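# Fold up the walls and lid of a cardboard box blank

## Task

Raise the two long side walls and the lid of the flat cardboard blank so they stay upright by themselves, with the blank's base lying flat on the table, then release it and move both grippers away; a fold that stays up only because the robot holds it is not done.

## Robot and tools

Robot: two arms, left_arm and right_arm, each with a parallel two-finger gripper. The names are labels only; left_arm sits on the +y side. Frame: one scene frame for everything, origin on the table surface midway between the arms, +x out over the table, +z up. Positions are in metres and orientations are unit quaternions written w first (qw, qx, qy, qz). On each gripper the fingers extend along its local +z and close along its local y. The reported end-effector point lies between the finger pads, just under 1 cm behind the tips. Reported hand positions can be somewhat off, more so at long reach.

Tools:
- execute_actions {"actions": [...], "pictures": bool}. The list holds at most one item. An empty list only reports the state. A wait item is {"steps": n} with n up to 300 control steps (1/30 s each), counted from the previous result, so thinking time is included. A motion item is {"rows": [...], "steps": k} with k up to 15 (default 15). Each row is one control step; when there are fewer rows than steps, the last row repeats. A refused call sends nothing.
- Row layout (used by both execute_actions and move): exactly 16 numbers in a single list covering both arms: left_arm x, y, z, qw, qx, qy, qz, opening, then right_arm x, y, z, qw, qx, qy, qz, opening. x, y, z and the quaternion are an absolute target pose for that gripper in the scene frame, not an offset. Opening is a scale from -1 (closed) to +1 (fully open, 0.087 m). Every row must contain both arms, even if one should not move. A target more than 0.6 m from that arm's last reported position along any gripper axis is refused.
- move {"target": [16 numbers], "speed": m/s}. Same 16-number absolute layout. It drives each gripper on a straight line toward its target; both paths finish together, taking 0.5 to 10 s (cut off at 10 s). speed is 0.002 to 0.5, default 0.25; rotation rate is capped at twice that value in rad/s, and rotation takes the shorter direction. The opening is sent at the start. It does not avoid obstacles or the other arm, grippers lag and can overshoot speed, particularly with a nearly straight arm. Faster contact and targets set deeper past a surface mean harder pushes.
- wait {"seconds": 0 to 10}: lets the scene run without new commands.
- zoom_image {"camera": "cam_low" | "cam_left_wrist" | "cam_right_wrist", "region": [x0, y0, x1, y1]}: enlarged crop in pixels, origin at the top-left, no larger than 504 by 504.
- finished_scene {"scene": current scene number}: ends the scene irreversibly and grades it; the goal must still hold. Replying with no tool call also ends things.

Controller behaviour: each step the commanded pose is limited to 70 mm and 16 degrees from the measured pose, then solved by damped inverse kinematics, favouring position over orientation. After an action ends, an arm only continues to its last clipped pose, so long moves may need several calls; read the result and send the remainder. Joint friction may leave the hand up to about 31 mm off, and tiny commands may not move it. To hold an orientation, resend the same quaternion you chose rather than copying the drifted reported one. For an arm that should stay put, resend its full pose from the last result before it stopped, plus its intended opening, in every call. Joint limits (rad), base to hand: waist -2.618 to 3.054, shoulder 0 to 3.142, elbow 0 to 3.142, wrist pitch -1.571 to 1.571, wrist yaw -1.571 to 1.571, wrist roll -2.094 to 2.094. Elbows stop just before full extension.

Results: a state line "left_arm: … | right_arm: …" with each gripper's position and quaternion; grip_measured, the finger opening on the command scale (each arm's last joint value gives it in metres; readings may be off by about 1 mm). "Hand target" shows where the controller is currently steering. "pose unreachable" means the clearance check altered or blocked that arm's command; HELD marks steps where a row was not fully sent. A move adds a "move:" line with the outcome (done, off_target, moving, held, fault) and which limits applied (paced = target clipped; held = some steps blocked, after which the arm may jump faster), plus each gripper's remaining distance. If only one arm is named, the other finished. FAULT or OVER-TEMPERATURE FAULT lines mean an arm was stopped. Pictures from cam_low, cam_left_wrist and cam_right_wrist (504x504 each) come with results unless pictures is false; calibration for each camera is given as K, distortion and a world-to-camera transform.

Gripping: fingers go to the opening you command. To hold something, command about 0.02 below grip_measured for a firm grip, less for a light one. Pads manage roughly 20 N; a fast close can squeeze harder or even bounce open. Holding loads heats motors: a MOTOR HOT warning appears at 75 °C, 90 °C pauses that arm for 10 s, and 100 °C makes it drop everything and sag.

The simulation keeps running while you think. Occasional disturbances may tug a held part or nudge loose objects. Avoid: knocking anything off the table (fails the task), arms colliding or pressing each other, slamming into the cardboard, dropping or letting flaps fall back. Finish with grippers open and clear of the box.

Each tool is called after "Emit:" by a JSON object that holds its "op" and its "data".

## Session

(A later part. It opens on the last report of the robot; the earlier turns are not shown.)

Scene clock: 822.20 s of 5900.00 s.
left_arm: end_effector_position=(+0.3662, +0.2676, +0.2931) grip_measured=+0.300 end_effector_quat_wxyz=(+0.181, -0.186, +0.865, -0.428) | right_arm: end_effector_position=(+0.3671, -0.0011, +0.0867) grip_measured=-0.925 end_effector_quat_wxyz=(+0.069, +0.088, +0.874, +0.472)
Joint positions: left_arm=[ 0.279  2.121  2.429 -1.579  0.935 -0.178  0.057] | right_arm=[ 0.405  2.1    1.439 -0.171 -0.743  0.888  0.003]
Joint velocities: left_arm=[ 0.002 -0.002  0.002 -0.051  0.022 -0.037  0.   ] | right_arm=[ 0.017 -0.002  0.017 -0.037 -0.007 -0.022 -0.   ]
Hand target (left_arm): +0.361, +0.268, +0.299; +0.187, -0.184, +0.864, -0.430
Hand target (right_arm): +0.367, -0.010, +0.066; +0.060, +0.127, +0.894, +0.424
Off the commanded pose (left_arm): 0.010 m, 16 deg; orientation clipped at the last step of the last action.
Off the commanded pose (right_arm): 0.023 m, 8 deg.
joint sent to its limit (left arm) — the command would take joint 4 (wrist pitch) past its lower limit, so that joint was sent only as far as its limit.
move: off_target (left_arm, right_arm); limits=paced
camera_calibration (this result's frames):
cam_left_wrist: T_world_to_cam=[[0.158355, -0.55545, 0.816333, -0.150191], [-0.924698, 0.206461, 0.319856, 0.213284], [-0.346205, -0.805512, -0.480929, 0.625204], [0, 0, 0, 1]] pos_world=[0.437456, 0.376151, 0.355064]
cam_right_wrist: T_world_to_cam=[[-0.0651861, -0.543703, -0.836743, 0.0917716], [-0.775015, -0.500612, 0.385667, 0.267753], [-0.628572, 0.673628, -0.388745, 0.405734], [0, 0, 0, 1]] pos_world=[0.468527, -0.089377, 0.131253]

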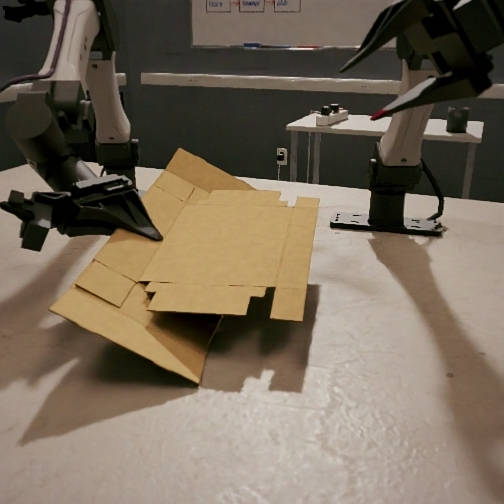

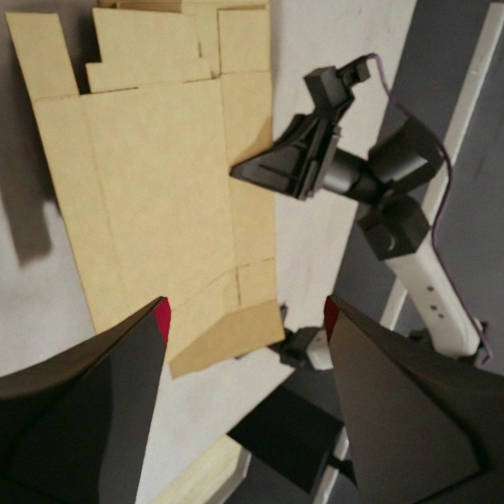

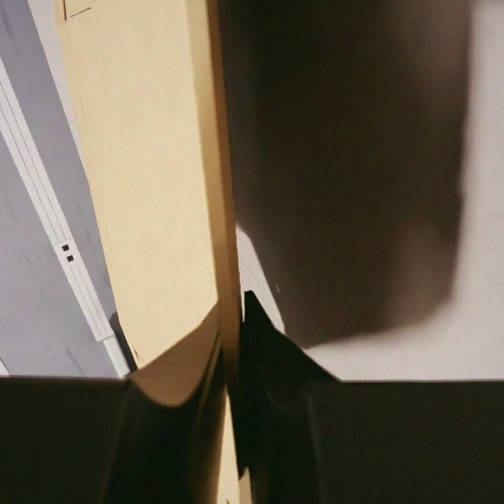

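Far edge is on the table. Lower by flattening, then open.

Emit:
{"op": "move", "data": {"target": [0.36,0.27,0.30,0.181,-0.186,0.865,-0.428,0.3, 0.375,-0.03,0.06,0.08,0.112,0.80,0.58,-1], "speed": 0.06}}

Emit:
{"op": "move", "data": {"target": [0.36,0.27,0.30,0.181,-0.186,0.865,-0.428,0.3, 0.38,-0.05,0.06,0.059,0.126,0.897,0.419,0.2], "speed": 0.06}}

Emit:
{"op": "move", "data": {"target": [0.36,0.27,0.30,0.181,-0.186,0.865,-0.428,0.3, 0.39,-0.15,0.07,0.059,0.126,0.897,0.419,0.2], "speed": 0.06}}

Scene clock: 830.70 s of 5900.00 s.
left_arm: end_effector_position=(+0.3662, +0.2675, +0.2932) grip_measured=+0.300 end_effector_quat_wxyz=(+0.181, -0.186, +0.865, -0.429) | right_arm: end_effector_position=(+0.3752, -0.0249, +0.0666) grip_measured=-0.947 end_effector_quat_wxyz=(+0.087, +0.098, +0.804, +0.580)
Joint positions: left_arm=[ 0.279  2.121  2.429 -1.579  0.936 -0.177  0.057] | right_arm=[ 0.31   2.169  1.189  0.427 -0.933  1.082  0.002]
Joint velocities: left_arm=[-0.022 -0.002  0.002  0.037  0.022  0.007 -0.   ] | right_arm=[-0.007  0.002 -0.017  0.037  0.066  0.022 -0.   ]
Hand target (left_arm): +0.360, +0.270, +0.300; +0.187, -0.189, +0.863, -0.429
Hand target (right_arm): +0.375, -0.030, +0.060; +0.080, +0.111, +0.803, +0.580
Off the commanded pose (left_arm): 0.010 m, 0 deg.
Off the commanded pose (right_arm): 0.008 m, 2 deg.
joint sent to its limit (left arm) — the command would take joint 4 (wrist pitch) past its lower limit, so that joint was sent only as far as its limit.
After step 90, 2.93 s passed at rest.
move: done
camera_calibration (this result's frames):
cam_left_wrist: T_world_to_cam=[[0.157669, -0.555118, 0.816691, -0.15025], [-0.924779, 0.207026, 0.319256, 0.213321], [-0.346301, -0.805595, -0.48072, 0.625185], [0, 0, 0, 1]] pos_world=[0.437466, 0.376077, 0.355142]
cam_right_wrist: T_world_to_cam=[[-0.0323558, -0.315737, -0.948295, 0.063277], [-0.807169, -0.551287, 0.211093, 0.292252], [-0.589433, 0.772265, -0.237016, 0.396671], [0, 0, 0, 1]] pos_world=[0.471755, -0.125241, 0.0923302]

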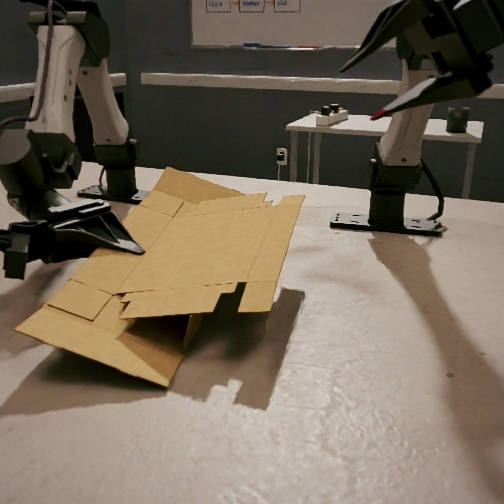

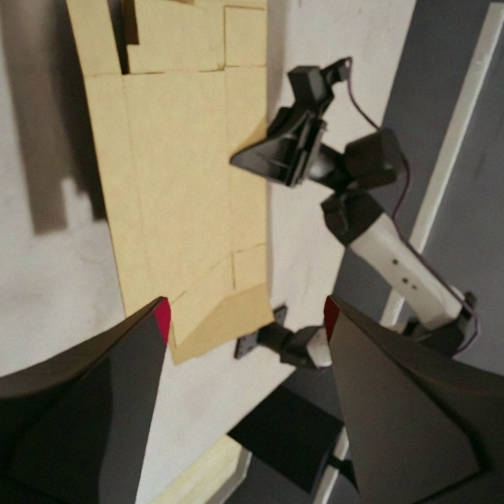

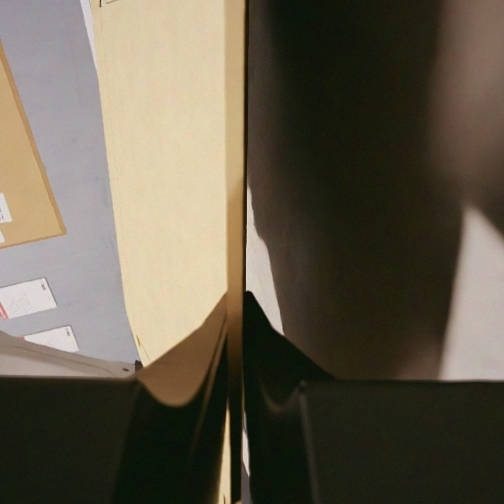

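Scene clock: 834.17 s of 5900.00 s.
left_arm: end_effector_position=(+0.3662, +0.2675, +0.2932) grip_measured=+0.300 end_effector_quat_wxyz=(+0.181, -0.186, +0.865, -0.429) | right_arm: end_effector_position=(+0.3753, -0.0486, +0.0540) grip_measured=+0.200 end_effector_quat_wxyz=(+0.046, +0.129, +0.891, +0.433)
Joint positions: left_arm=[ 0.279  2.121  2.429 -1.579  0.936 -0.177  0.057] | right_arm=[ 0.31   2.141  1.442 -0.294 -0.737  0.808  0.053]
Joint velocities: left_arm=[-0.017  0.002 -0.012  0.051 -0.066  0.037 -0.001] | right_arm=[-0.002 -0.007  0.002 -0.066  0.007 -0.037 -0.001]
Hand target (left_arm): +0.360, +0.270, +0.300; +0.187, -0.189, +0.863, -0.429
Hand target (right_arm): +0.380, -0.050, +0.060; +0.060, +0.128, +0.896, +0.421
Off the commanded pose (left_arm): 0.010 m, 0 deg.
Off the commanded pose (right_arm): 0.008 m, 2 deg.
joint sent to its limit (left arm) — the command would take joint 4 (wrist pitch) past its lower limit, so that joint was sent only as far as its limit.
move: done
camera_calibration (this result's frames):
cam_left_wrist: T_world_to_cam=[[0.157669, -0.555118, 0.816691, -0.15025], [-0.924779, 0.207026, 0.319256, 0.213321], [-0.346301, -0.805595, -0.48072, 0.625185], [0, 0, 0, 1]] pos_world=[0.437466, 0.376077, 0.355142]
cam_right_wrist: T_world_to_cam=[[-0.166333, -0.598704, -0.783509, 0.0715237], [-0.760504, -0.427888, 0.488412, 0.255491], [-0.627668, 0.677101, -0.384145, 0.429722], [0, 0, 0, 1]] pos_world=[0.475921, -0.138822, 0.0963301]

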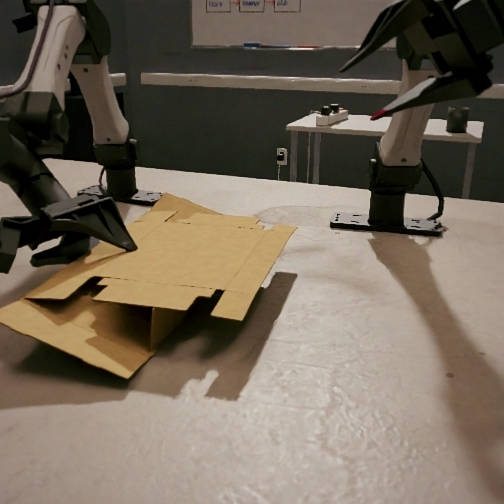

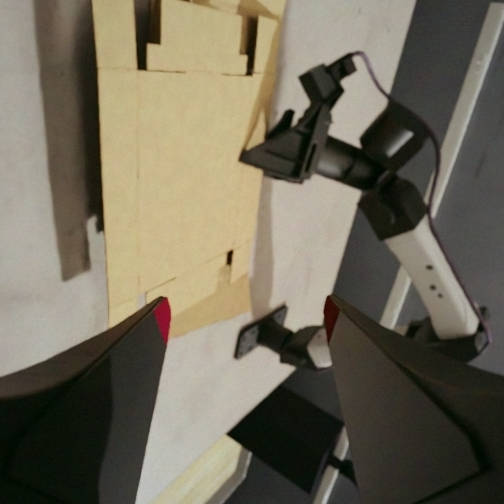

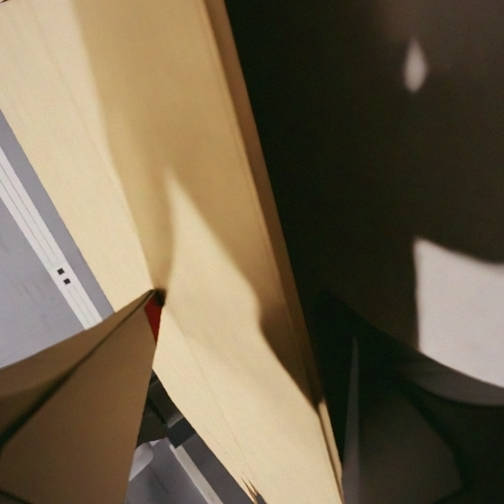

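Scene clock: 836.23 s of 5900.00 s.
left_arm: end_effector_position=(+0.3662, +0.2675, +0.2932) grip_measured=+0.300 end_effector_quat_wxyz=(+0.181, -0.186, +0.865, -0.429) | right_arm: end_effector_position=(+0.3835, -0.1437, +0.0608) grip_measured=+0.200 end_effector_quat_wxyz=(+0.047, +0.130, +0.894, +0.425)
Joint positions: left_arm=[ 0.279  2.121  2.429 -1.579  0.936 -0.177  0.057] | right_arm=[ 0.09   2.131  1.494 -0.562 -0.822  0.525  0.053]
Joint velocities: left_arm=[-0.022 -0.002  0.007 -0.125 -0.007 -0.095 -0.   ] | right_arm=[-0.007 -0.017  0.017 -0.066  0.007  0.051 -0.   ]
Hand target (left_arm): +0.360, +0.270, +0.300; +0.187, -0.189, +0.863, -0.429
Hand target (right_arm): +0.388, -0.150, +0.070; +0.060, +0.127, +0.897, +0.419
Off the commanded pose (left_arm): 0.010 m, 0 deg.
Off the commanded pose (right_arm): 0.013 m, 2 deg.
joint sent to its limit (left arm) — the command would take joint 4 (wrist pitch) past its lower limit, so that joint was sent only as far as its limit.
move: off_target (right_arm)
camera_calibration (this result's frames):
cam_left_wrist: T_world_to_cam=[[0.157669, -0.555118, 0.816691, -0.15025], [-0.924779, 0.207026, 0.319256, 0.213321], [-0.346301, -0.805595, -0.48072, 0.625185], [0, 0, 0, 1]] pos_world=[0.437466, 0.376077, 0.355142]
cam_right_wrist: T_world_to_cam=[[-0.169107, -0.611165, -0.773227, 0.019888], [-0.760855, -0.417737, 0.496585, 0.218783], [-0.626501, 0.672289, -0.394366, 0.501343], [0, 0, 0, 1]] pos_world=[0.483917, -0.233499, 0.104446]

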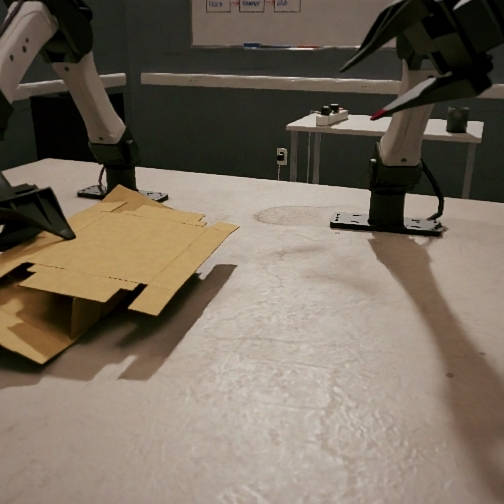

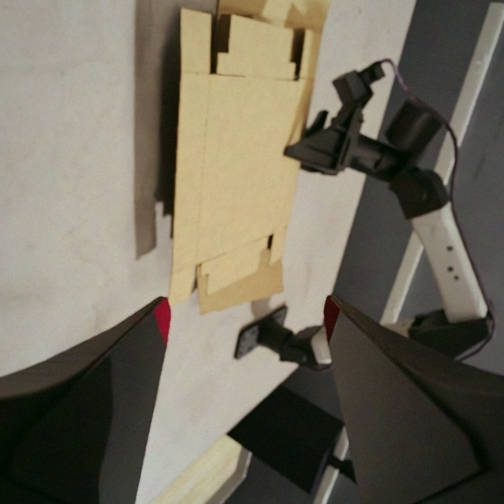

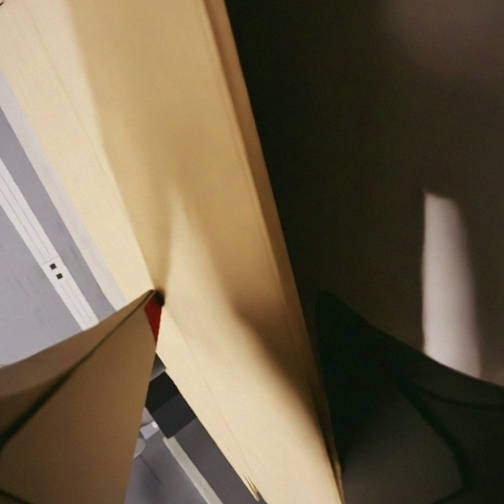

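It dragged along. Bring it back, and open fully.

Emit:
{"op": "move", "data": {"target": [0.36,0.27,0.30,0.181,-0.186,0.865,-0.428,0.3, 0.38,-0.06,0.075,0.059,0.126,0.897,0.419,0.2], "speed": 0.08}}

Emit:
{"op": "move", "data": {"target": [0.36,0.27,0.30,0.181,-0.186,0.865,-0.428,0.3, 0.38,-0.07,0.075,0.059,0.126,0.897,0.419,1], "speed": 0.08}}

Emit:
{"op": "move", "data": {"target": [0.36,0.27,0.30,0.181,-0.186,0.865,-0.428,0.3, 0.39,-0.17,0.08,0.059,0.126,0.897,0.419,1], "speed": 0.1}}

Scene clock: 845.67 s of 5900.00 s.
left_arm: end_effector_position=(+0.3662, +0.2675, +0.2932) grip_measured=+0.300 end_effector_quat_wxyz=(+0.181, -0.186, +0.865, -0.429) | right_arm: end_effector_position=(+0.3759, -0.0633, +0.0646) grip_measured=+0.200 end_effector_quat_wxyz=(+0.038, +0.127, +0.897, +0.422)
Joint positions: left_arm=[ 0.279  2.121  2.429 -1.579  0.936 -0.177  0.057] | right_arm=[ 0.281  2.131  1.495 -0.42  -0.742  0.748  0.053]
Joint velocities: left_arm=[ 0.007 -0.002 -0.002 -0.022 -0.066 -0.022 -0.001] | right_arm=[-0.007 -0.007  0.017 -0.022 -0.007  0.051  0.001]
Hand target (left_arm): +0.360, +0.270, +0.300; +0.187, -0.189, +0.863, -0.429
Hand target (right_arm): +0.381, -0.060, +0.075; +0.058, +0.126, +0.897, +0.420
Off the commanded pose (left_arm): 0.010 m, 0 deg.
Off the commanded pose (right_arm): 0.012 m, 2 deg.
joint sent to its limit (left arm) — the command would take joint 4 (wrist pitch) past its lower limit, so that joint was sent only as far as its limit.
After step 90, 5.03 s passed at rest.
move: off_target (right_arm)
camera_calibration (this result's frames):
cam_left_wrist: T_world_to_cam=[[0.157669, -0.555118, 0.816691, -0.15025], [-0.924779, 0.207026, 0.319256, 0.213321], [-0.346301, -0.805595, -0.48072, 0.625185], [0, 0, 0, 1]] pos_world=[0.437466, 0.376077, 0.355142]
cam_right_wrist: T_world_to_cam=[[-0.171331, -0.619015, -0.766463, 0.0706065], [-0.748257, -0.424327, 0.509959, 0.238764], [-0.640904, 0.660883, -0.390482, 0.448494], [0, 0, 0, 1]] pos_world=[0.478195, -0.151382, 0.107486]

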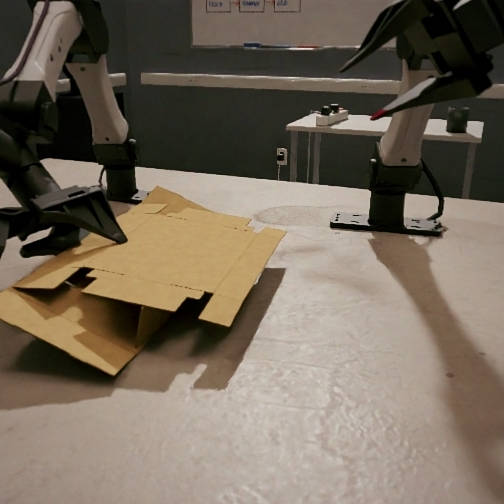

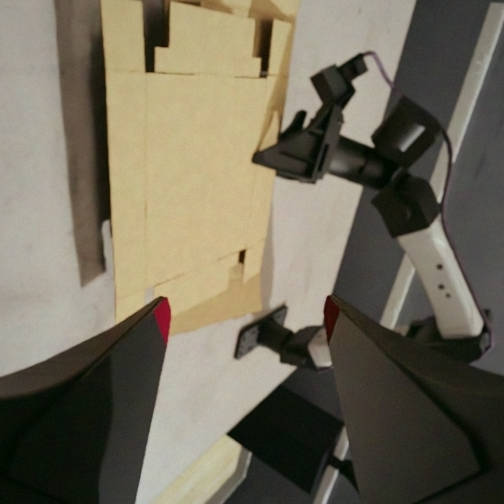

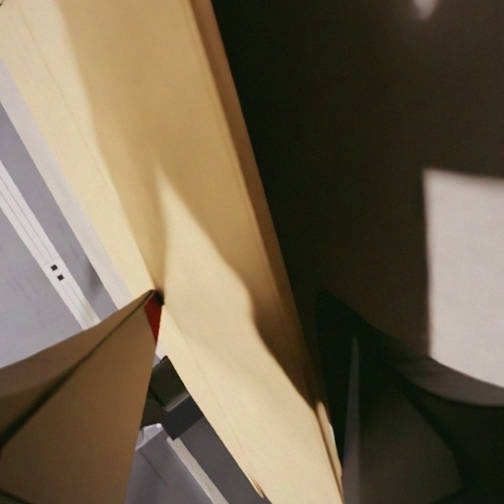

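Scene clock: 846.37 s of 5900.00 s.
left_arm: end_effector_position=(+0.3662, +0.2675, +0.2932) grip_measured=+0.300 end_effector_quat_wxyz=(+0.181, -0.186, +0.865, -0.429) | right_arm: end_effector_position=(+0.3767, -0.0640, +0.0635) grip_measured=+0.998 end_effector_quat_wxyz=(+0.040, +0.128, +0.898, +0.418)
Joint positions: left_arm=[ 0.279  2.121  2.429 -1.579  0.936 -0.177  0.057] | right_arm=[ 0.281  2.131  1.495 -0.42  -0.733  0.748  0.087]
Joint velocities: left_arm=[-0.007  0.002  0.002 -0.007  0.066  0.007 -0.001] | right_arm=[-0.017 -0.007 -0.022  0.007  0.11  -0.007 -0.   ]
Hand target (left_arm): +0.360, +0.270, +0.300; +0.187, -0.189, +0.863, -0.429
Hand target (right_arm): +0.380, -0.070, +0.075; +0.059, +0.126, +0.897, +0.419
Off the commanded pose (left_arm): 0.010 m, 0 deg.
Off the commanded pose (right_arm): 0.013 m, 2 deg.
joint sent to its limit (left arm) — the command would take joint 4 (wrist pitch) past its lower limit, so that joint was sent only as far as its limit.
move: off_target (right_arm)
camera_calibration (this result's frames):
cam_left_wrist: T_world_to_cam=[[0.157669, -0.555118, 0.816691, -0.15025], [-0.924779, 0.207026, 0.319256, 0.213321], [-0.346301, -0.805595, -0.48072, 0.625185], [0, 0, 0, 1]] pos_world=[0.437466, 0.376077, 0.355142]
cam_right_wrist: T_world_to_cam=[[-0.17208, -0.62379, -0.762414, 0.0692046], [-0.751009, -0.417776, 0.51132, 0.24093], [-0.637475, 0.660568, -0.396581, 0.448179], [0, 0, 0, 1]] pos_world=[0.478552, -0.152229, 0.10731]

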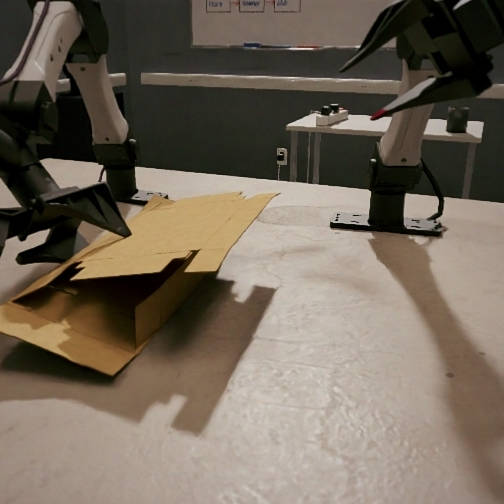

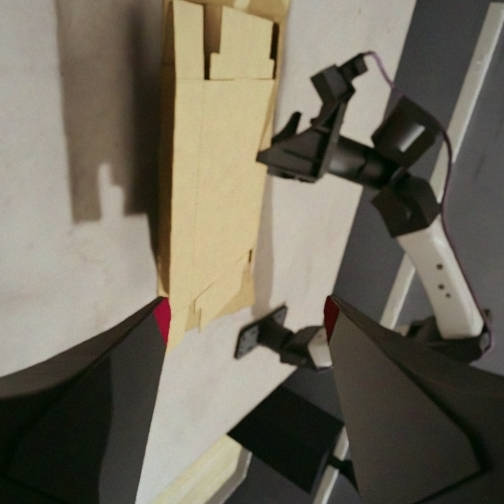

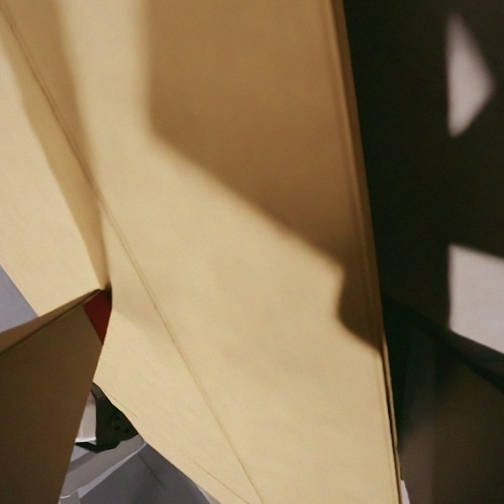

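Scene clock: 848.00 s of 5900.00 s.
left_arm: end_effector_position=(+0.3662, +0.2675, +0.2932) grip_measured=+0.300 end_effector_quat_wxyz=(+0.181, -0.186, +0.865, -0.429) | right_arm: end_effector_position=(+0.3819, -0.1684, +0.0637) grip_measured=+0.998 end_effector_quat_wxyz=(+0.042, +0.138, +0.899, +0.413)
Joint positions: left_arm=[ 0.279  2.121  2.429 -1.579  0.936 -0.177  0.057] | right_arm=[ 0.038  2.131  1.529 -0.668 -0.814  0.454  0.087]
Joint velocities: left_arm=[-0.017 -0.017 -0.012  0.022 -0.007  0.007  0.   ] | right_arm=[-0.007  0.012 -0.017 -0.081  0.051 -0.066  0.001]
Hand target (left_arm): +0.360, +0.270, +0.300; +0.187, -0.189, +0.863, -0.429
Hand target (right_arm): +0.388, -0.170, +0.080; +0.060, +0.126, +0.897, +0.419
Off the commanded pose (left_arm): 0.010 m, 0 deg.
Off the commanded pose (right_arm): 0.018 m, 2 deg.
joint sent to its limit (left arm) — the command would take joint 4 (wrist pitch) past its lower limit, so that joint was sent only as far as its limit.
move: off_target (right_arm)
camera_calibration (this result's frames):
cam_left_wrist: T_world_to_cam=[[0.157669, -0.555118, 0.816691, -0.15025], [-0.924779, 0.207026, 0.319256, 0.213321], [-0.346301, -0.805595, -0.48072, 0.625185], [0, 0, 0, 1]] pos_world=[0.437466, 0.376077, 0.355142]
cam_right_wrist: T_world_to_cam=[[-0.189195, -0.628476, -0.754469, 0.0103476], [-0.755074, -0.398084, 0.520953, 0.205387], [-0.627748, 0.668241, -0.399231, 0.518187], [0, 0, 0, 1]] pos_world=[0.482332, -0.25801, 0.107686]

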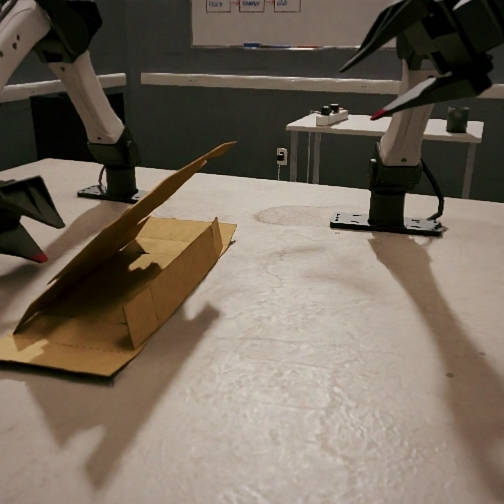

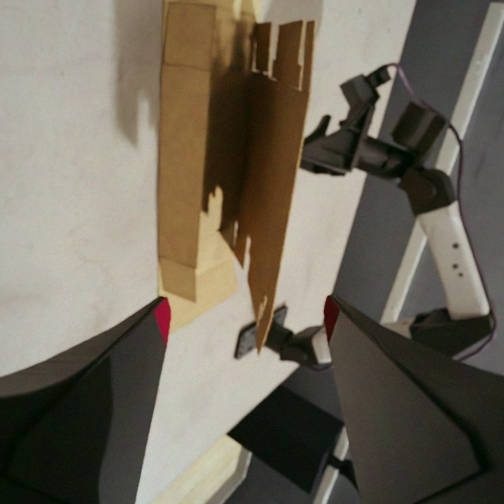

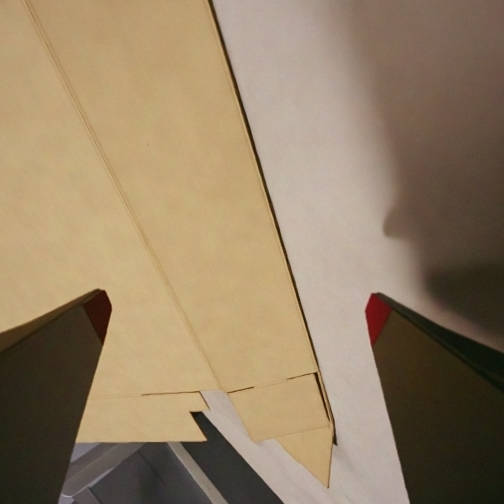

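Emit:
{"op": "move", "data": {"target": [0.36,0.27,0.30,0.181,-0.186,0.865,-0.428,0.3, 0.30,-0.28,0.20,0.059,0.126,0.897,0.419,1]}}

Scene clock: 851.93 s of 5900.00 s.
left_arm: end_effector_position=(+0.3662, +0.2675, +0.2932) grip_measured=+0.300 end_effector_quat_wxyz=(+0.181, -0.186, +0.865, -0.429) | right_arm: end_effector_position=(+0.2951, -0.2758, +0.1926) grip_measured=+0.998 end_effector_quat_wxyz=(+0.052, +0.132, +0.898, +0.417)
Joint positions: left_arm=[ 0.279  2.121  2.429 -1.579  0.936 -0.177  0.057] | right_arm=[-0.276  1.853  1.662 -1.408 -0.866 -0.015  0.087]
Joint velocities: left_arm=[ 0.002 -0.017 -0.007  0.081 -0.007 -0.007 -0.001] | right_arm=[ 0.002 -0.007 -0.002  0.007  0.007  0.007 -0.   ]
Hand target (left_arm): +0.360, +0.270, +0.300; +0.187, -0.189, +0.863, -0.429
Hand target (right_arm): +0.297, -0.278, +0.199; +0.061, +0.127, +0.897, +0.418
Off the commanded pose (left_arm): 0.010 m, 0 deg.
Off the commanded pose (right_arm): 0.010 m, 1 deg.
joint sent to its limit (left arm) — the command would take joint 4 (wrist pitch) past its lower limit, so that joint was sent only as far as its limit.
move: done
camera_calibration (this result's frames):
cam_left_wrist: T_world_to_cam=[[0.157669, -0.555118, 0.816691, -0.15025], [-0.924779, 0.207026, 0.319256, 0.213321], [-0.346301, -0.805595, -0.48072, 0.625185], [0, 0, 0, 1]] pos_world=[0.437466, 0.376077, 0.355142]
cam_right_wrist: T_world_to_cam=[[-0.169392, -0.625189, -0.761869, 0.0201903], [-0.76714, -0.40166, 0.500165, 0.0364714], [-0.618711, 0.669184, -0.41157, 0.586958], [0, 0, 0, 1]] pos_world=[0.394556, -0.365511, 0.238715]

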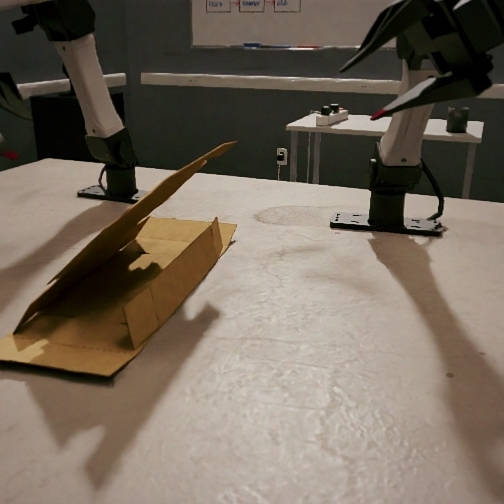

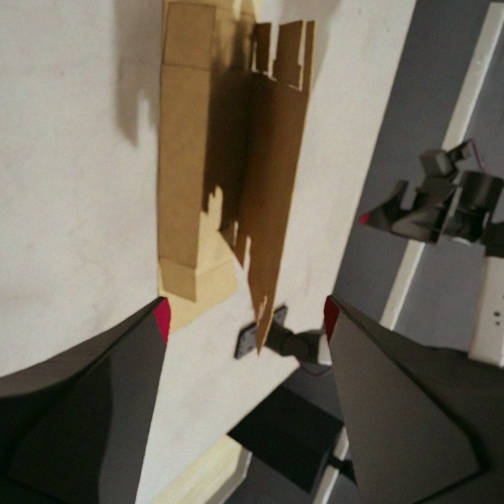

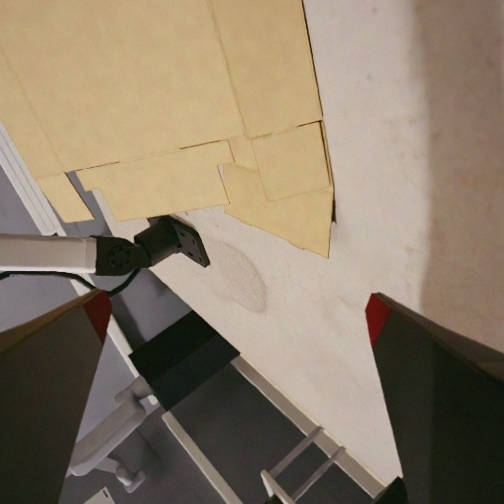

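Emit:
{"op": "move", "data": {"target": [0.38,0.10,0.14,0.074,-0.118,0.84,-0.525,-1, 0.30,-0.28,0.20,0.059,0.126,0.897,0.419,1], "speed": 0.2}}

Emit:
{"op": "move", "data": {"target": [0.38,0.0,0.14,0.074,-0.118,0.84,-0.525,-1, 0.30,-0.28,0.20,0.059,0.126,0.897,0.419,1], "speed": 0.08}}

Emit:
{"op": "move", "data": {"target": [0.38,-0.11,0.19,0.074,-0.118,0.84,-0.525,-1, 0.30,-0.28,0.20,0.059,0.126,0.897,0.419,1], "speed": 0.06}}

Scene clock: 859.53 s of 5900.00 s.
left_arm: end_effector_position=(+0.3838, +0.1041, +0.1448) grip_measured=-1.000 end_effector_quat_wxyz=(+0.077, -0.116, +0.841, -0.523) | right_arm: end_effector_position=(+0.2955, -0.2763, +0.1990) grip_measured=+0.998 end_effector_quat_wxyz=(+0.057, +0.125, +0.899, +0.416)
Joint positions: left_arm=[-0.086  2.071  1.604 -0.64   1.055 -0.513  0.   ] | right_arm=[-0.276  1.853  1.69  -1.431 -0.866 -0.028  0.087]
Joint velocities: left_arm=[-0.007  0.002 -0.017 -0.022  0.007 -0.051  0.   ] | right_arm=[ 0.002 -0.012  0.002  0.007 -0.007 -0.022  0.001]
Hand target (left_arm): +0.382, +0.102, +0.141; +0.072, -0.118, +0.839, -0.527
Hand target (right_arm): +0.300, -0.280, +0.200; +0.059, +0.126, +0.897, +0.419
Off the commanded pose (left_arm): 0.007 m, 0 deg.
Off the commanded pose (right_arm): 0.006 m, 0 deg.
After step 90, 2.70 s passed at rest.
move: done
camera_calibration (this result's frames):
cam_left_wrist: T_world_to_cam=[[0.108474, -0.414822, 0.903414, -0.130755], [-0.817802, 0.479438, 0.318338, 0.241549], [-0.565184, -0.773345, -0.287236, 0.480998], [0, 0, 0, 1]] pos_world=[0.483575, 0.201929, 0.179391]
cam_right_wrist: T_world_to_cam=[[-0.153256, -0.629669, -0.761596, 0.018747], [-0.770817, -0.406085, 0.490853, 0.0350901], [-0.618348, 0.662278, -0.423125, 0.590405], [0, 0, 0, 1]] pos_world=[0.394997, -0.364958, 0.246868]

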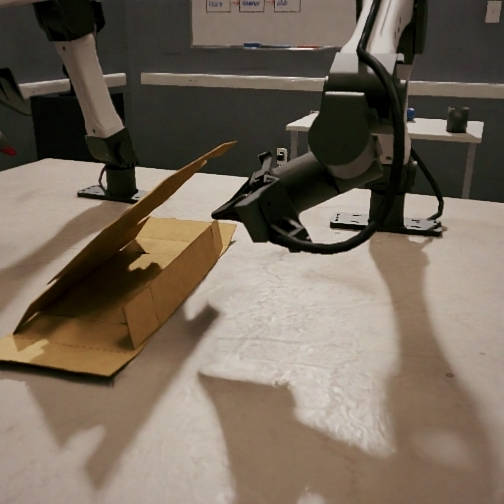

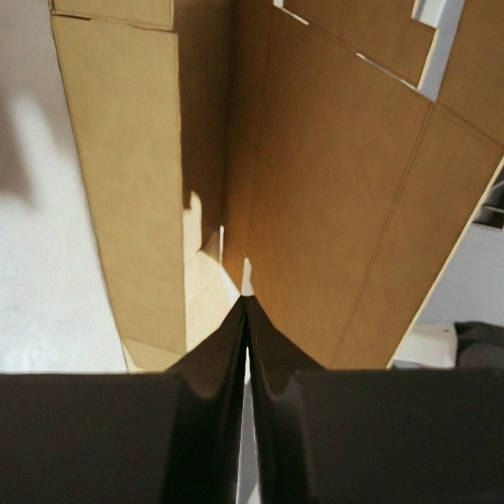

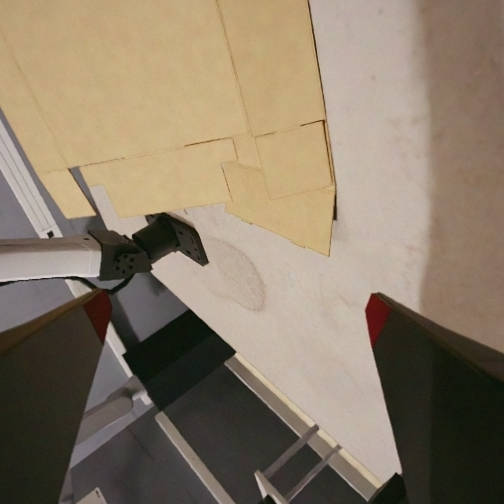

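Scene clock: 861.30 s of 5900.00 s.
left_arm: end_effector_position=(+0.3811, +0.0034, +0.1314) grip_measured=-1.000 end_effector_quat_wxyz=(+0.061, -0.123, +0.842, -0.522) | right_arm: end_effector_position=(+0.2954, -0.2763, +0.1990) grip_measured=+0.998 end_effector_quat_wxyz=(+0.057, +0.125, +0.899, +0.416)
Joint positions: left_arm=[-0.319  2.071  1.504 -0.278  0.929 -0.865  0.   ] | right_arm=[-0.276  1.853  1.69  -1.431 -0.866 -0.028  0.087]
Joint velocities: left_arm=[-0.002 -0.002 -0.012 -0.051  0.007  0.007  0.   ] | right_arm=[-0.012  0.002 -0.012  0.037  0.037 -0.051 -0.   ]
Hand target (left_arm): +0.379, +0.000, +0.140; +0.072, -0.117, +0.840, -0.526
Hand target (right_arm): +0.300, -0.280, +0.200; +0.059, +0.126, +0.897, +0.419
Off the commanded pose (left_arm): 0.009 m, 2 deg.
Off the commanded pose (right_arm): 0.006 m, 0 deg.
move: done
camera_calibration (this result's frames):
cam_left_wrist: T_world_to_cam=[[0.137372, -0.413967, 0.899867, -0.170743], [-0.804159, 0.483814, 0.34533, 0.283051], [-0.578323, -0.771075, -0.266433, 0.399991], [0, 0, 0, 1]] pos_world=[0.482397, 0.100797, 0.16247]
cam_right_wrist: T_world_to_cam=[[-0.153534, -0.629585, -0.76161, 0.0188711], [-0.770638, -0.406139, 0.491089, 0.0349221], [-0.618502, 0.662324, -0.422826, 0.590355], [0, 0, 0, 1]] pos_world=[0.394946, -0.364942, 0.24684]

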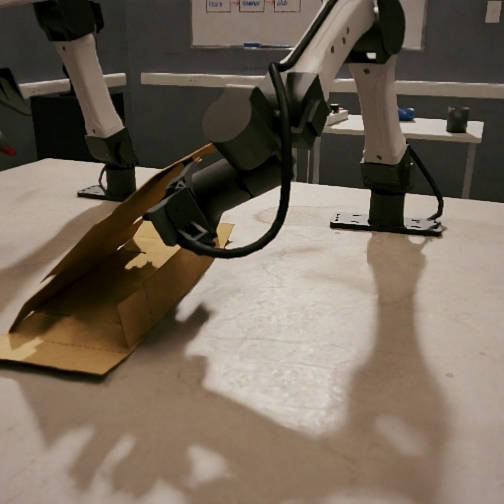

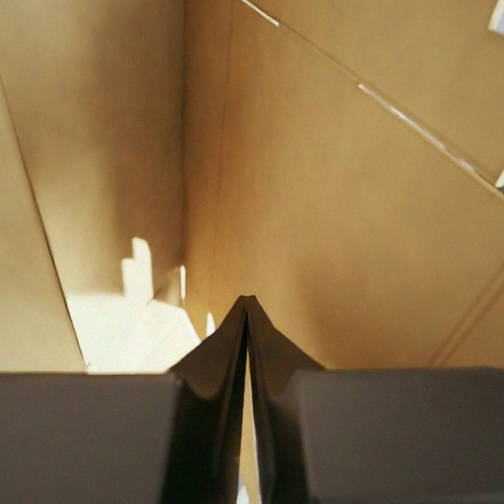

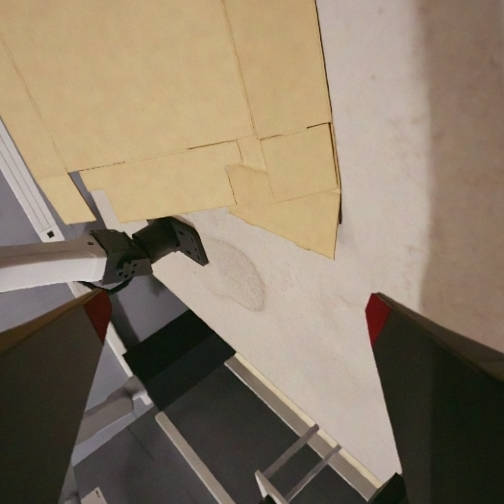

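Scene clock: 863.77 s of 5900.00 s.
left_arm: end_effector_position=(+0.3752, -0.1035, +0.1870) grip_measured=-1.000 end_effector_quat_wxyz=(+0.073, -0.117, +0.841, -0.524) | right_arm: end_effector_position=(+0.2954, -0.2763, +0.1990) grip_measured=+0.998 end_effector_quat_wxyz=(+0.057, +0.125, +0.899, +0.416)
Joint positions: left_arm=[-0.553  2.089  1.714 -0.27   0.748 -1.098  0.   ] | right_arm=[-0.276  1.853  1.69  -1.431 -0.866 -0.028  0.087]
Joint velocities: left_arm=[ 0.017 -0.002 -0.007  0.007  0.022 -0.007  0.   ] | right_arm=[-0.022  0.012 -0.002  0.007  0.007 -0.007  0.001]
Hand target (left_arm): +0.377, -0.109, +0.191; +0.073, -0.118, +0.839, -0.526
Hand target (right_arm): +0.300, -0.280, +0.200; +0.059, +0.126, +0.897, +0.419
Off the commanded pose (left_arm): 0.009 m, 0 deg.
Off the commanded pose (right_arm): 0.006 m, 0 deg.
move: done
camera_calibration (this result's frames):
cam_left_wrist: T_world_to_cam=[[0.114958, -0.412713, 0.903578, -0.256343], [-0.814852, 0.481069, 0.323401, 0.318682], [-0.568155, -0.77346, -0.280997, 0.327637], [0, 0, 0, 1]] pos_world=[0.475296, -0.0056899, 0.220629]
cam_right_wrist: T_world_to_cam=[[-0.153534, -0.629585, -0.76161, 0.0188711], [-0.770638, -0.406139, 0.491089, 0.0349221], [-0.618502, 0.662324, -0.422826, 0.590355], [0, 0, 0, 1]] pos_world=[0.394946, -0.364942, 0.24684]

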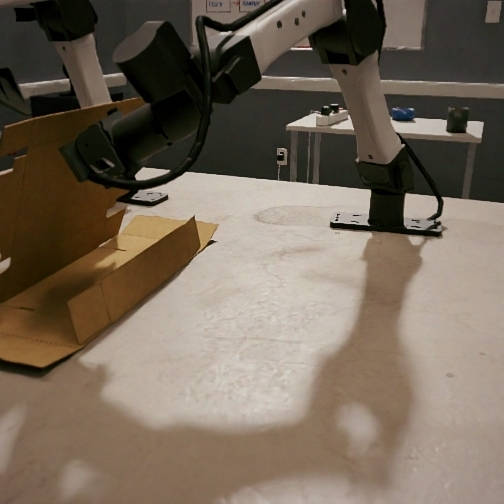

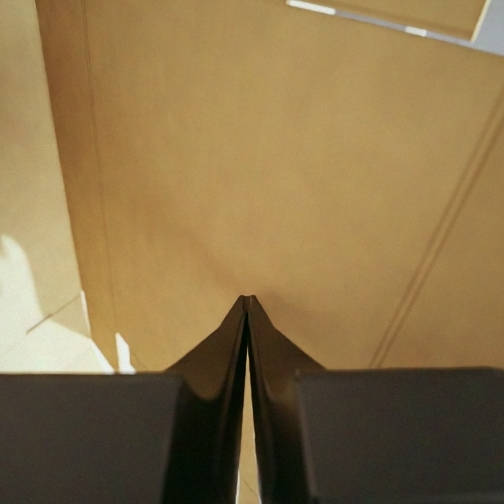

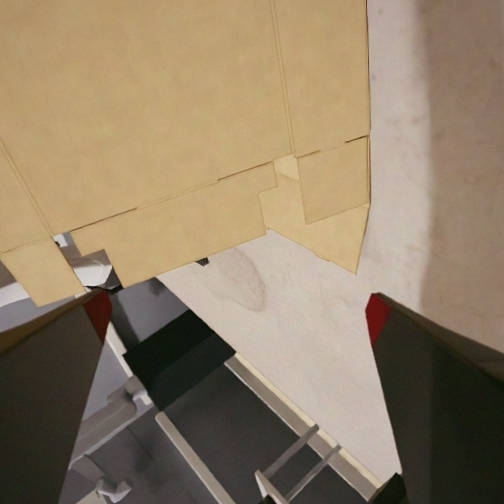

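Emit:
{"op": "move", "data": {"target": [0.38,0.12,0.20,0.074,-0.118,0.84,-0.525,-1, 0.30,-0.28,0.20,0.059,0.126,0.897,0.419,1], "speed": 0.12}}

Emit:
{"op": "move", "data": {"target": [0.36,0.06,0.13,0.024,-0.137,0.975,-0.172,0.3, 0.30,-0.28,0.20,0.059,0.126,0.897,0.419,1], "speed": 0.12}}

Scene clock: 873.00 s of 5900.00 s.
left_arm: end_effector_position=(+0.3804, +0.1183, +0.1959) grip_measured=-1.000 end_effector_quat_wxyz=(+0.077, -0.123, +0.841, -0.521) | right_arm: end_effector_position=(+0.2954, -0.2763, +0.1990) grip_measured=+0.998 end_effector_quat_wxyz=(+0.057, +0.125, +0.899, +0.416)
Joint positions: left_arm=[-0.053  2.039  1.769 -0.88   1.061 -0.472  0.   ] | right_arm=[-0.276  1.853  1.69  -1.431 -0.866 -0.028  0.087]
Joint velocities: left_arm=[ 0.012 -0.017  0.007 -0.037 -0.066  0.066  0.   ] | right_arm=[ 0.012 -0.002  0.002  0.007  0.007  0.007  0.001]
Hand target (left_arm): +0.382, +0.119, +0.199; +0.077, -0.118, +0.840, -0.524
Hand target (right_arm): +0.300, -0.280, +0.200; +0.059, +0.126, +0.897, +0.419
Off the commanded pose (left_arm): 0.004 m, 1 deg.
Off the commanded pose (right_arm): 0.006 m, 0 deg.
After step 90, 3.70 s passed at rest.
move: done
camera_calibration (this result's frames):
cam_left_wrist: T_world_to_cam=[[0.1202, -0.416007, 0.901382, -0.174652], [-0.821172, 0.468569, 0.325759, 0.216851], [-0.557878, -0.779347, -0.285292, 0.502229], [0, 0, 0, 1]] pos_world=[0.479248, 0.217145, 0.230069]
cam_right_wrist: T_world_to_cam=[[-0.153534, -0.629585, -0.76161, 0.0188711], [-0.770638, -0.406139, 0.491089, 0.0349221], [-0.618502, 0.662324, -0.422826, 0.590355], [0, 0, 0, 1]] pos_world=[0.394946, -0.364942, 0.24684]

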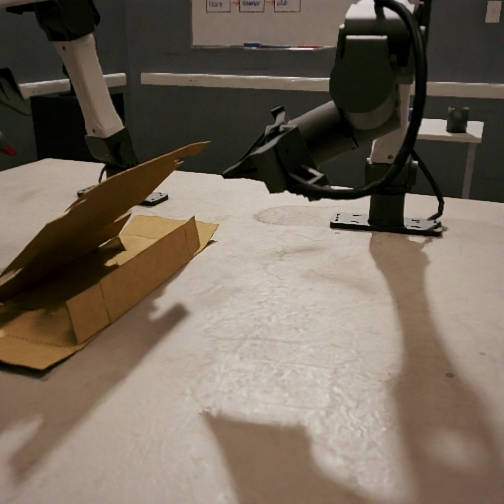

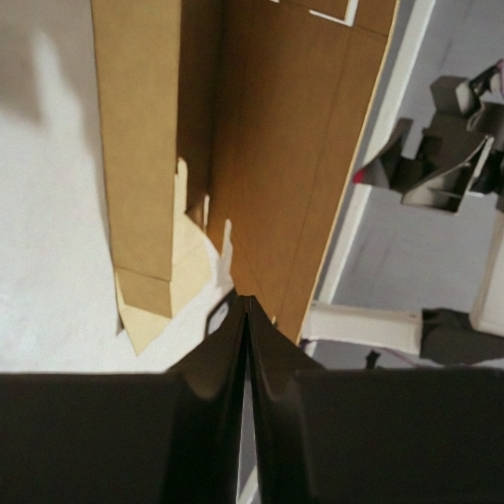

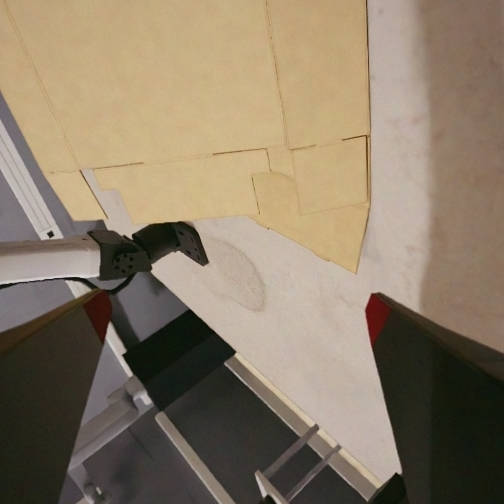

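Scene clock: 876.63 s of 5900.00 s.
left_arm: end_effector_position=(+0.3604, +0.0626, +0.1288) grip_measured=+0.300 end_effector_quat_wxyz=(+0.026, -0.136, +0.974, -0.179) | right_arm: end_effector_position=(+0.2954, -0.2763, +0.1990) grip_measured=+0.998 end_effector_quat_wxyz=(+0.057, +0.125, +0.899, +0.416)
Joint positions: left_arm=[-0.389  2.229  2.161 -1.306  0.308 -0.578  0.057] | right_arm=[-0.276  1.853  1.69  -1.431 -0.866 -0.028  0.087]
Joint velocities: left_arm=[ 0.002 -0.002 -0.002 -0.007 -0.022 -0.037 -0.001] | right_arm=[-0.002  0.017  0.002 -0.051  0.007 -0.007  0.001]
Hand target (left_arm): +0.360, +0.060, +0.130; +0.022, -0.138, +0.975, -0.175
Hand target (right_arm): +0.300, -0.280, +0.200; +0.059, +0.126, +0.897, +0.419
Off the commanded pose (left_arm): 0.003 m, 1 deg.
Off the commanded pose (right_arm): 0.006 m, 0 deg.
move: done
camera_calibration (this result's frames):
cam_left_wrist: T_world_to_cam=[[0.251421, -0.894976, 0.368518, -0.0836071], [-0.704892, 0.0916025, 0.703375, 0.181309], [-0.663261, -0.436608, -0.60783, 0.486609], [0, 0, 0, 1]] pos_world=[0.471573, 0.121023, 0.199058]
cam_right_wrist: T_world_to_cam=[[-0.153534, -0.629585, -0.76161, 0.0188711], [-0.770638, -0.406139, 0.491089, 0.0349221], [-0.618502, 0.662324, -0.422826, 0.590355], [0, 0, 0, 1]] pos_world=[0.394946, -0.364942, 0.24684]

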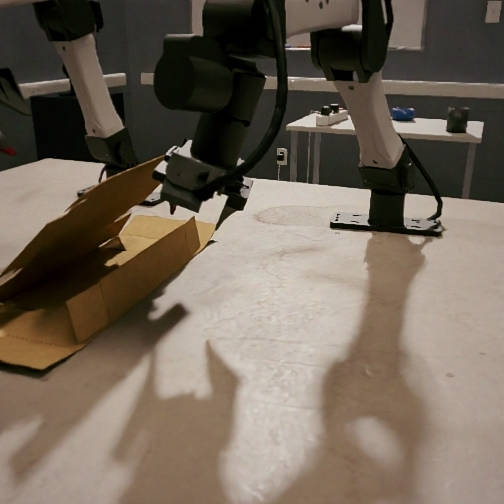

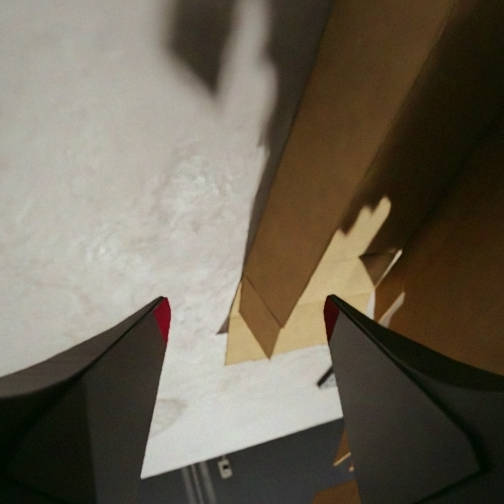

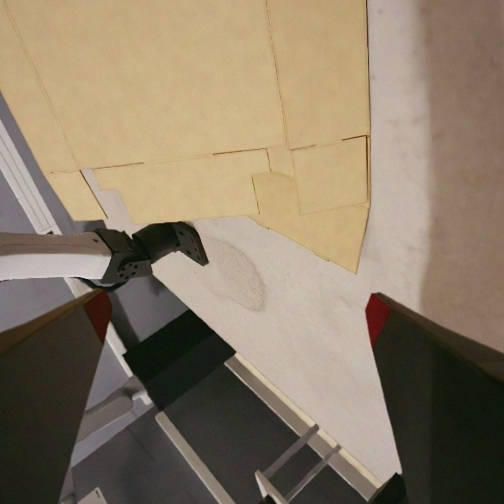

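Emit:
{"op": "move", "data": {"target": [0.34,-0.02,0.11,0,0,0.991,-0.13,0.3, 0.30,-0.28,0.20,0.059,0.126,0.897,0.419,1], "speed": 0.08}}

Scene clock: 890.27 s of 5900.00 s.
left_arm: end_effector_position=(+0.3415, -0.0182, +0.1102) grip_measured=+0.300 end_effector_quat_wxyz=(+0.002, -0.009, +0.991, -0.136) | right_arm: end_effector_position=(+0.2954, -0.2763, +0.1990) grip_measured=+0.998 end_effector_quat_wxyz=(+0.057, +0.125, +0.899, +0.416)
Joint positions: left_arm=[-0.6    2.52   2.626 -1.542  0.239 -0.515  0.057] | right_arm=[-0.276  1.853  1.69  -1.431 -0.866 -0.028  0.087]
Joint velocities: left_arm=[-0.027  0.022  0.032 -0.037 -0.139  0.007  0.   ] | right_arm=[-0.007 -0.002 -0.002 -0.007  0.022  0.007 -0.   ]
Hand target (left_arm): +0.339, -0.019, +0.110; -0.000, -0.001, +0.991, -0.132
Hand target (right_arm): +0.300, -0.280, +0.200; +0.059, +0.126, +0.897, +0.419
Off the commanded pose (left_arm): 0.002 m, 1 deg.
Off the commanded pose (right_arm): 0.006 m, 0 deg.
After step 90, 8.23 s passed at rest.
move: done
camera_calibration (this result's frames):
cam_left_wrist: T_world_to_cam=[[0.0148063, -0.958963, 0.283145, -0.0552387], [-0.656507, 0.204264, 0.726137, 0.171555], [-0.754175, -0.196638, -0.626541, 0.464935], [0, 0, 0, 1]] pos_world=[0.464087, 0.0034093, 0.182369]
cam_right_wrist: T_world_to_cam=[[-0.153534, -0.629585, -0.76161, 0.0188711], [-0.770638, -0.406139, 0.491089, 0.0349221], [-0.618502, 0.662324, -0.422826, 0.590355], [0, 0, 0, 1]] pos_world=[0.394946, -0.364942, 0.24684]

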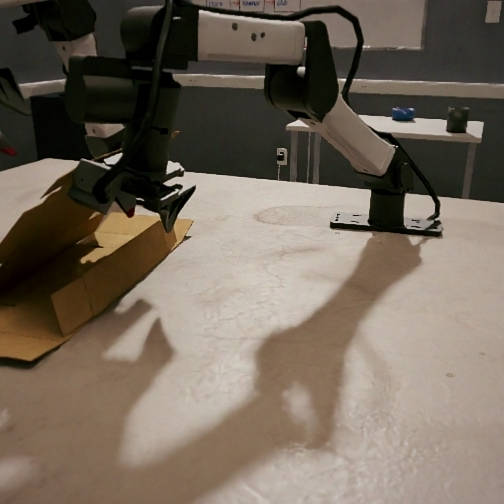

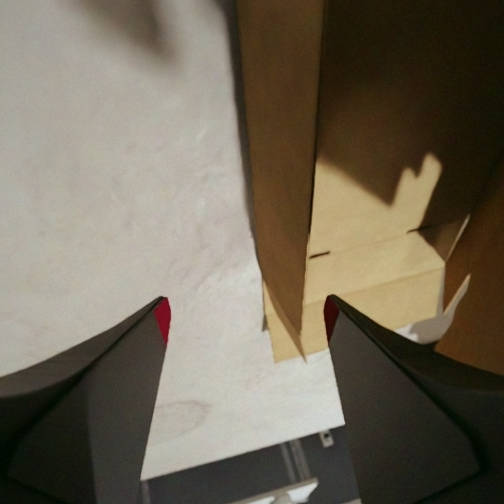

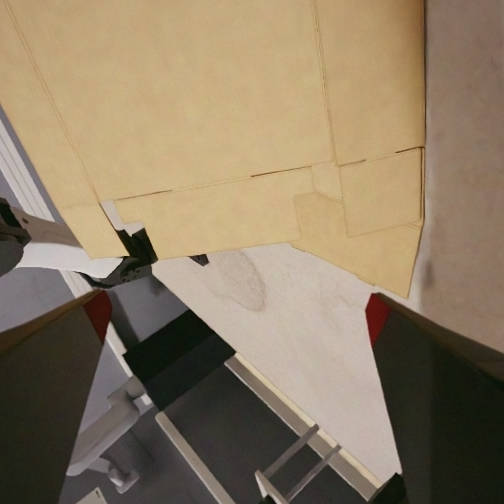

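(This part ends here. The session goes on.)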